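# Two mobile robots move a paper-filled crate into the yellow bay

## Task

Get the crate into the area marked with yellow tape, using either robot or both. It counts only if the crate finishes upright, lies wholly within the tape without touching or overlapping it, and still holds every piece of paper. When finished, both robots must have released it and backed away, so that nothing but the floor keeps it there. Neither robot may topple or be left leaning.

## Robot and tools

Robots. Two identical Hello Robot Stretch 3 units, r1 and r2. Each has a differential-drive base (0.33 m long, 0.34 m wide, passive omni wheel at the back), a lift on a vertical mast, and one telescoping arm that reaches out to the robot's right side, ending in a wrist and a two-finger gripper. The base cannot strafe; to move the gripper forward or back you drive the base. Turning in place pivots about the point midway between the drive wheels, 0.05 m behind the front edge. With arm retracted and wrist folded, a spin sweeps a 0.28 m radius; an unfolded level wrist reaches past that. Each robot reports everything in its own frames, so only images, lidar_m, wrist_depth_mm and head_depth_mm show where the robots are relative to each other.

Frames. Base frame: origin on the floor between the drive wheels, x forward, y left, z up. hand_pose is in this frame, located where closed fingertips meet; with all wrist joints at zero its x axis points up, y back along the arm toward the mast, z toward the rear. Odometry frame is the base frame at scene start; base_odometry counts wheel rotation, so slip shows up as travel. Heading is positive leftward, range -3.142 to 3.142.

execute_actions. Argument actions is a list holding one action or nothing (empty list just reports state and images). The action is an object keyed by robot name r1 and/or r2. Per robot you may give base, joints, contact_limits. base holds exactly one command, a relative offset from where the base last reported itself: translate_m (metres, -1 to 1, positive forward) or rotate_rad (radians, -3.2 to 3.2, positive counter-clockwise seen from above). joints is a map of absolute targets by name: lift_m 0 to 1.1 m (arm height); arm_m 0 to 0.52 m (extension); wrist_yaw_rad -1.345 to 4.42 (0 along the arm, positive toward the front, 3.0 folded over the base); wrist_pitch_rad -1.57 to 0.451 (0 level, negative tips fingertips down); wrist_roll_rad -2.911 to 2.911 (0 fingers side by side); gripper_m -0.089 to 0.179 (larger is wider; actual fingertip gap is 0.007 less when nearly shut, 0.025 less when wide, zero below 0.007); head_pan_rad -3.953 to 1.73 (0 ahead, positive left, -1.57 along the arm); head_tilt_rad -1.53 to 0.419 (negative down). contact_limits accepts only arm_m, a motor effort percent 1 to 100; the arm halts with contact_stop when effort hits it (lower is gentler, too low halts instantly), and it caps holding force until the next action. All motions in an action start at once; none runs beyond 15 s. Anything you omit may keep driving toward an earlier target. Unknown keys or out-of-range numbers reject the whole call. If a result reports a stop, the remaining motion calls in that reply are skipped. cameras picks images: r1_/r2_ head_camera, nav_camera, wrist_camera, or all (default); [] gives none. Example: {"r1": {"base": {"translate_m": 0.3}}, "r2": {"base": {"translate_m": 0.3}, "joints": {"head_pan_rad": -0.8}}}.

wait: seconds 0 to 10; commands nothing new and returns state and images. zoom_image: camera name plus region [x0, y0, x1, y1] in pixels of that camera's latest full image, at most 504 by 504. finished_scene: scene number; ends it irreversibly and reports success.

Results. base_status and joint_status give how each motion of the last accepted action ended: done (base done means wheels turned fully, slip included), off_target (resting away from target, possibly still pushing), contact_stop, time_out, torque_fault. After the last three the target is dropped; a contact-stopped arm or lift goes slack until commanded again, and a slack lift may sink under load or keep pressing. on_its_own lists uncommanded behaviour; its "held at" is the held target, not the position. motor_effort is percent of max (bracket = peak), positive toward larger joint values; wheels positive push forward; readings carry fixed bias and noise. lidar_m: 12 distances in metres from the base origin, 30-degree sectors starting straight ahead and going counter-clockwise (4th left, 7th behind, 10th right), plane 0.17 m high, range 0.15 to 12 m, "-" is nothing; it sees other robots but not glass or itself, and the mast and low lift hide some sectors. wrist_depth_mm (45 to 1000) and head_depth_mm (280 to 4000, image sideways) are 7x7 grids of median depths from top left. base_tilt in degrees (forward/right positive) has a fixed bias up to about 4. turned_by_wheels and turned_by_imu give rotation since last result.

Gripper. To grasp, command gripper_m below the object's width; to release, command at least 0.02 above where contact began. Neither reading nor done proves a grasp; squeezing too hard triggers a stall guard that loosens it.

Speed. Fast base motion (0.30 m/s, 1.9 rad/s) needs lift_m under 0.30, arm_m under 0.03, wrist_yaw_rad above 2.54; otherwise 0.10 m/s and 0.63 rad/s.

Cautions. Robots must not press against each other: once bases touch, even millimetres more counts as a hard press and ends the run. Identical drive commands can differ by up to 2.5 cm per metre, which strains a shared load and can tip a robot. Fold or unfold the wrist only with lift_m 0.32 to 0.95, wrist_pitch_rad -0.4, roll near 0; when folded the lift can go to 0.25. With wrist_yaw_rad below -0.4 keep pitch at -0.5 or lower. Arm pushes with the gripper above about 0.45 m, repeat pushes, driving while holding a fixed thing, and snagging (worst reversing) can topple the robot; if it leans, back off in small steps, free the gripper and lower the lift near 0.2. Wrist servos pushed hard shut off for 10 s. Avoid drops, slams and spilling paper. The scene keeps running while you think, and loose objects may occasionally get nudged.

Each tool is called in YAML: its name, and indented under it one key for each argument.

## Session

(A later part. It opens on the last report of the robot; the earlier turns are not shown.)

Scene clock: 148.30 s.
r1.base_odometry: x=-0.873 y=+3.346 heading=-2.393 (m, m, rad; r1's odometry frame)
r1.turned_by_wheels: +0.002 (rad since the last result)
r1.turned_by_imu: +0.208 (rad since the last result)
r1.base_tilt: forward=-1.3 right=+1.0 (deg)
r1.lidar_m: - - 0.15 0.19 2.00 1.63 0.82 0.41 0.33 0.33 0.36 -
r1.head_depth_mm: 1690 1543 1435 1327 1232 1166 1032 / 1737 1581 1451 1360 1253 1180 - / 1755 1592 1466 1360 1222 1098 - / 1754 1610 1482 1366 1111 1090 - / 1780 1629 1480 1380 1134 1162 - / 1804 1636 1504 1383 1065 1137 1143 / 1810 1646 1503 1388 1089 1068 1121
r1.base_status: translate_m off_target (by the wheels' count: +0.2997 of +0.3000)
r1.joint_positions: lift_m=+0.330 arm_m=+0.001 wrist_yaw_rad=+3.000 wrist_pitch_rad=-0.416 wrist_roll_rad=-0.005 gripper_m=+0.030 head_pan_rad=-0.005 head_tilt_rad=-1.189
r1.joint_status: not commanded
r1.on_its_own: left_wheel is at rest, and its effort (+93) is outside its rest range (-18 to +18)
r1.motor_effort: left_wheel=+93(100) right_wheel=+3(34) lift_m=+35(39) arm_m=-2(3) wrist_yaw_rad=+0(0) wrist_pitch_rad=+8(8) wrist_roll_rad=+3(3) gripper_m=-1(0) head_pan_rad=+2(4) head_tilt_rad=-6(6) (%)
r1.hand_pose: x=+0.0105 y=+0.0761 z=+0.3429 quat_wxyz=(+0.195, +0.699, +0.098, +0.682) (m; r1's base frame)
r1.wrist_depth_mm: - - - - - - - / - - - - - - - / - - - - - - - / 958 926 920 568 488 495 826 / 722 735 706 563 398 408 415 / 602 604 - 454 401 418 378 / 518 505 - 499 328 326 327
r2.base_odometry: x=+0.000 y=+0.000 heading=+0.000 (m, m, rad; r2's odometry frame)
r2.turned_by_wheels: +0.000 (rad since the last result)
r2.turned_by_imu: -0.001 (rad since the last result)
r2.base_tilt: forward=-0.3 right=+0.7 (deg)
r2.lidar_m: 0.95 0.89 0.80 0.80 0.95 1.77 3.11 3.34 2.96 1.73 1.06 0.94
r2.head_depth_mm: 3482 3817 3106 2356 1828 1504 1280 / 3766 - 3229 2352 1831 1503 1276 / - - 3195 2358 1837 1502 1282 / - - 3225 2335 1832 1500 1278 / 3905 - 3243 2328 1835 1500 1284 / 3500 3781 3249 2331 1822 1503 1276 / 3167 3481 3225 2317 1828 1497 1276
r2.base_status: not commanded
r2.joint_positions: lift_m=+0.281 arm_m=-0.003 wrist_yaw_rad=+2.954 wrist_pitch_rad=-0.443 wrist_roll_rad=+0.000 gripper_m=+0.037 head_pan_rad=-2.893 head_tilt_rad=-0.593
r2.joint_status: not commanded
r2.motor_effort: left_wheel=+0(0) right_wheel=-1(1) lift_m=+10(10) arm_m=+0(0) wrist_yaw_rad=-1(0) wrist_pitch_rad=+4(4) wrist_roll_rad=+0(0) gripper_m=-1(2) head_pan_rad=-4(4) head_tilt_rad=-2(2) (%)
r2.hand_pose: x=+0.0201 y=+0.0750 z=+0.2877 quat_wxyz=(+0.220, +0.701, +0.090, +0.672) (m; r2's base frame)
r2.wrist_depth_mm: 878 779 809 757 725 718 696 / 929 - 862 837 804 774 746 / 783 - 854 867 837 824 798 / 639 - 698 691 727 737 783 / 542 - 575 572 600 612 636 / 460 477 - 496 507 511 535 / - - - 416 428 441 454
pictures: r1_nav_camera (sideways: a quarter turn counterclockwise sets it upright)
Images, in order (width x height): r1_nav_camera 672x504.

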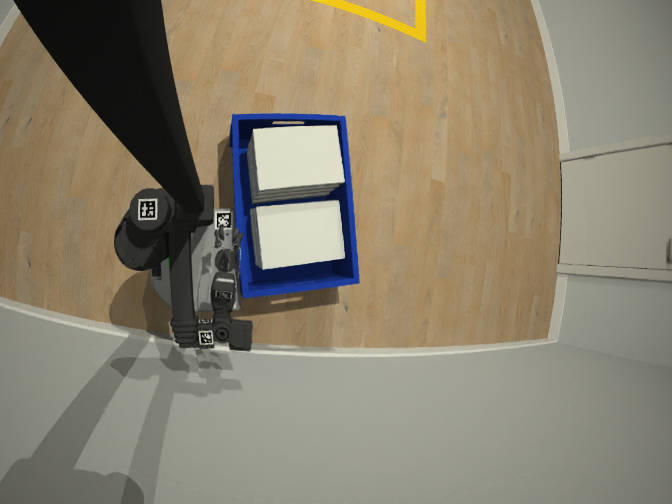

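execute_actions:
  actions:
    - {"r1":{"base":{"translate_m":0.5}}}
  cameras: ["r1_nav_camera"]

execute_actions:
  actions:
    - {"r1":{"base":{"translate_m":0.5}}}
  cameras: ["r1_nav_camera"]

Scene clock: 160.03 s.
r1.base_odometry: x=-1.238 y=+3.005 heading=-2.391 (m, m, rad; r1's odometry frame)
r1.turned_by_wheels: +0.002 (rad since the last result)
r1.turned_by_imu: +0.281 (rad since the last result)
r1.base_tilt: forward=-1.3 right=+1.0 (deg)
r1.lidar_m: - - 0.15 0.19 2.18 2.05 0.72 0.50 0.46 0.47 0.61 -
r1.head_depth_mm: 1667 1575 1440 1334 1244 1169 1100 / 1700 1584 1455 1345 1236 1164 - / 1757 1603 1472 1356 1135 1141 - / 1783 1611 1484 1359 1107 1087 - / 1775 1630 1478 1371 1140 1145 - / 1805 1628 1495 1383 1065 1104 1136 / 1820 1654 1513 1392 1089 1055 1125
r1.base_status: translate_m off_target (by the wheels' count: +0.4997 of +0.5000)
r1.joint_positions: lift_m=+0.330 arm_m=+0.001 wrist_yaw_rad=+3.000 wrist_pitch_rad=-0.416 wrist_roll_rad=-0.005 gripper_m=+0.030 head_pan_rad=-0.005 head_tilt_rad=-1.189
r1.joint_status: not commanded
r1.on_its_own: left_wheel is at rest, and its effort (+90) is outside its rest range (-18 to +18)
r1.motor_effort: left_wheel=+90(94) right_wheel=+3(23) lift_m=+35(35) arm_m=-2(2) wrist_yaw_rad=+0(1) wrist_pitch_rad=+7(7) wrist_roll_rad=+3(3) gripper_m=+0(2) head_pan_rad=+3(2) head_tilt_rad=-6(7) (%)
r1.hand_pose: x=+0.0105 y=+0.0761 z=+0.3429 quat_wxyz=(+0.195, +0.699, +0.098, +0.682) (m; r1's base frame)
r1.wrist_depth_mm: - - - - - - - / - - - - - - - / - - - - - - - / 963 946 928 541 499 486 830 / 740 732 710 543 393 401 416 / 613 596 - 455 386 416 399 / 518 506 - 500 328 325 322
r2.base_odometry: x=+0.000 y=+0.000 heading=+0.000 (m, m, rad; r2's odometry frame)
r2.turned_by_wheels: +0.000 (rad since the last result)
r2.turned_by_imu: -0.002 (rad since the last result)
r2.base_tilt: forward=-0.3 right=+0.7 (deg)
r2.lidar_m: 0.95 0.90 0.79 0.80 0.95 1.77 3.07 3.34 2.97 1.73 1.06 0.94
r2.head_depth_mm: 3536 3756 3167 2350 1842 1507 1280 / 3760 3980 3155 2344 1834 1500 1282 / - - 3221 2343 1840 1497 1274 / - - 3243 2329 1836 1503 1271 / 3928 - 3195 2337 1812 1506 1275 / 3506 3771 3200 2341 1829 1500 1279 / 3201 3441 3206 2319 1821 1500 1277
r2.base_status: not commanded
r2.joint_positions: lift_m=+0.281 arm_m=-0.003 wrist_yaw_rad=+2.954 wrist_pitch_rad=-0.443 wrist_roll_rad=+0.000 gripper_m=+0.037 head_pan_rad=-2.893 head_tilt_rad=-0.593
r2.joint_status: not commanded
r2.motor_effort: left_wheel=+0(0) right_wheel=-1(1) lift_m=+10(10) arm_m=+0(0) wrist_yaw_rad=-1(1) wrist_pitch_rad=+4(4) wrist_roll_rad=+0(0) gripper_m=+1(0) head_pan_rad=-4(5) head_tilt_rad=-3(2) (%)
r2.hand_pose: x=+0.0201 y=+0.0750 z=+0.2877 quat_wxyz=(+0.220, +0.701, +0.090, +0.672) (m; r2's base frame)
r2.wrist_depth_mm: 876 804 779 772 746 710 705 / 897 - 861 852 787 779 747 / 807 - 860 878 869 863 797 / 630 - 697 708 715 757 776 / 538 - 571 593 591 600 630 / 465 482 - 510 508 521 528 / - - - 419 430 440 453
pictures: r1_nav_camera (sideways: a quarter turn counterclockwise sets it upright)
Images, in order (width x height): r1_nav_camera 672x504.

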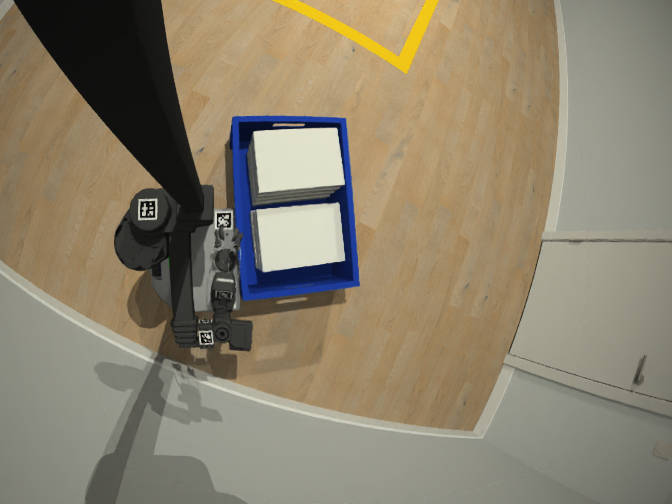

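Scene clock: 166.03 s.
r1.base_odometry: x=-1.603 y=+2.664 heading=-2.389 (m, m, rad; r1's odometry frame)
r1.turned_by_wheels: +0.002 (rad since the last result)
r1.turned_by_imu: +0.262 (rad since the last result)
r1.base_tilt: forward=-1.2 right=+1.0 (deg)
r1.lidar_m: - - 0.15 0.19 2.45 1.67 0.87 0.72 0.71 0.79 1.26 -
r1.head_depth_mm: 1428 1555 1450 1330 1249 1170 1098 / 1564 1576 1450 1345 1250 1179 - / 1674 1599 1465 1349 1137 1165 - / 1733 1611 1478 1355 1113 1082 - / 1784 1613 1480 1375 1130 1153 - / 1807 1651 1501 1381 1071 1107 1140 / 1829 1653 1508 1388 1090 1037 1129
r1.base_status: translate_m off_target (by the wheels' count: +0.4997 of +0.5000)
r1.joint_positions: lift_m=+0.330 arm_m=+0.001 wrist_yaw_rad=+3.000 wrist_pitch_rad=-0.416 wrist_roll_rad=-0.005 gripper_m=+0.030 head_pan_rad=-0.005 head_tilt_rad=-1.189
r1.joint_status: not commanded
r1.on_its_own: left_wheel is at rest, and its effort (+90) is outside its rest range (-18 to +18)
r1.motor_effort: left_wheel=+90(95) right_wheel=+2(26) lift_m=+35(35) arm_m=-2(2) wrist_yaw_rad=-1(0) wrist_pitch_rad=+7(7) wrist_roll_rad=+3(3) gripper_m=+1(2) head_pan_rad=+3(2) head_tilt_rad=-7(5) (%)
r1.hand_pose: x=+0.0105 y=+0.0761 z=+0.3429 quat_wxyz=(+0.195, +0.699, +0.098, +0.682) (m; r1's base frame)
r1.wrist_depth_mm: - - - - - - - / - - - - - - - / - - - - - - - / 953 900 910 555 497 494 820 / 724 735 727 548 393 394 404 / 603 600 - 462 383 413 413 / 515 508 - 500 325 327 323
r2.base_odometry: x=+0.000 y=+0.000 heading=+0.000 (m, m, rad; r2's odometry frame)
r2.turned_by_wheels: +0.000 (rad since the last result)
r2.turned_by_imu: -0.001 (rad since the last result)
r2.base_tilt: forward=-0.3 right=+0.7 (deg)
r2.lidar_m: 0.94 0.89 0.79 0.80 0.95 1.77 2.97 2.96 2.96 1.74 1.06 0.94
r2.head_depth_mm: 3534 3778 3203 2349 1822 1513 1277 / 3731 3960 3236 2363 1833 1508 1280 / 3958 - 3120 2331 1826 1508 1284 / - - 3188 2344 1827 1491 1275 / 3906 - 3256 2300 1818 1501 1277 / 3515 3786 3222 2321 1830 1503 1278 / 3205 3425 3184 2331 1828 1499 1276
r2.base_status: not commanded
r2.joint_positions: lift_m=+0.281 arm_m=-0.003 wrist_yaw_rad=+2.954 wrist_pitch_rad=-0.443 wrist_roll_rad=+0.000 gripper_m=+0.037 head_pan_rad=-2.893 head_tilt_rad=-0.593
r2.joint_status: not commanded
r2.motor_effort: left_wheel=+0(0) right_wheel=-1(1) lift_m=+10(10) arm_m=+0(0) wrist_yaw_rad=+0(1) wrist_pitch_rad=+4(4) wrist_roll_rad=+0(0) gripper_m=-1(1) head_pan_rad=-5(4) head_tilt_rad=-2(3) (%)
r2.hand_pose: x=+0.0201 y=+0.0750 z=+0.2877 quat_wxyz=(+0.220, +0.701, +0.090, +0.672) (m; r2's base frame)
r2.wrist_depth_mm: 864 809 803 758 731 717 678 / 924 - 864 842 805 790 746 / 786 - 901 869 848 831 805 / 642 - 690 693 716 753 772 / 537 - 571 574 598 606 616 / 465 478 - 509 511 515 523 / - - - 416 433 447 449
pictures: r1_nav_camera (sideways: a quarter turn counterclockwise sets it upright)
Images, in order (width x height): r1_nav_camera 672x504.

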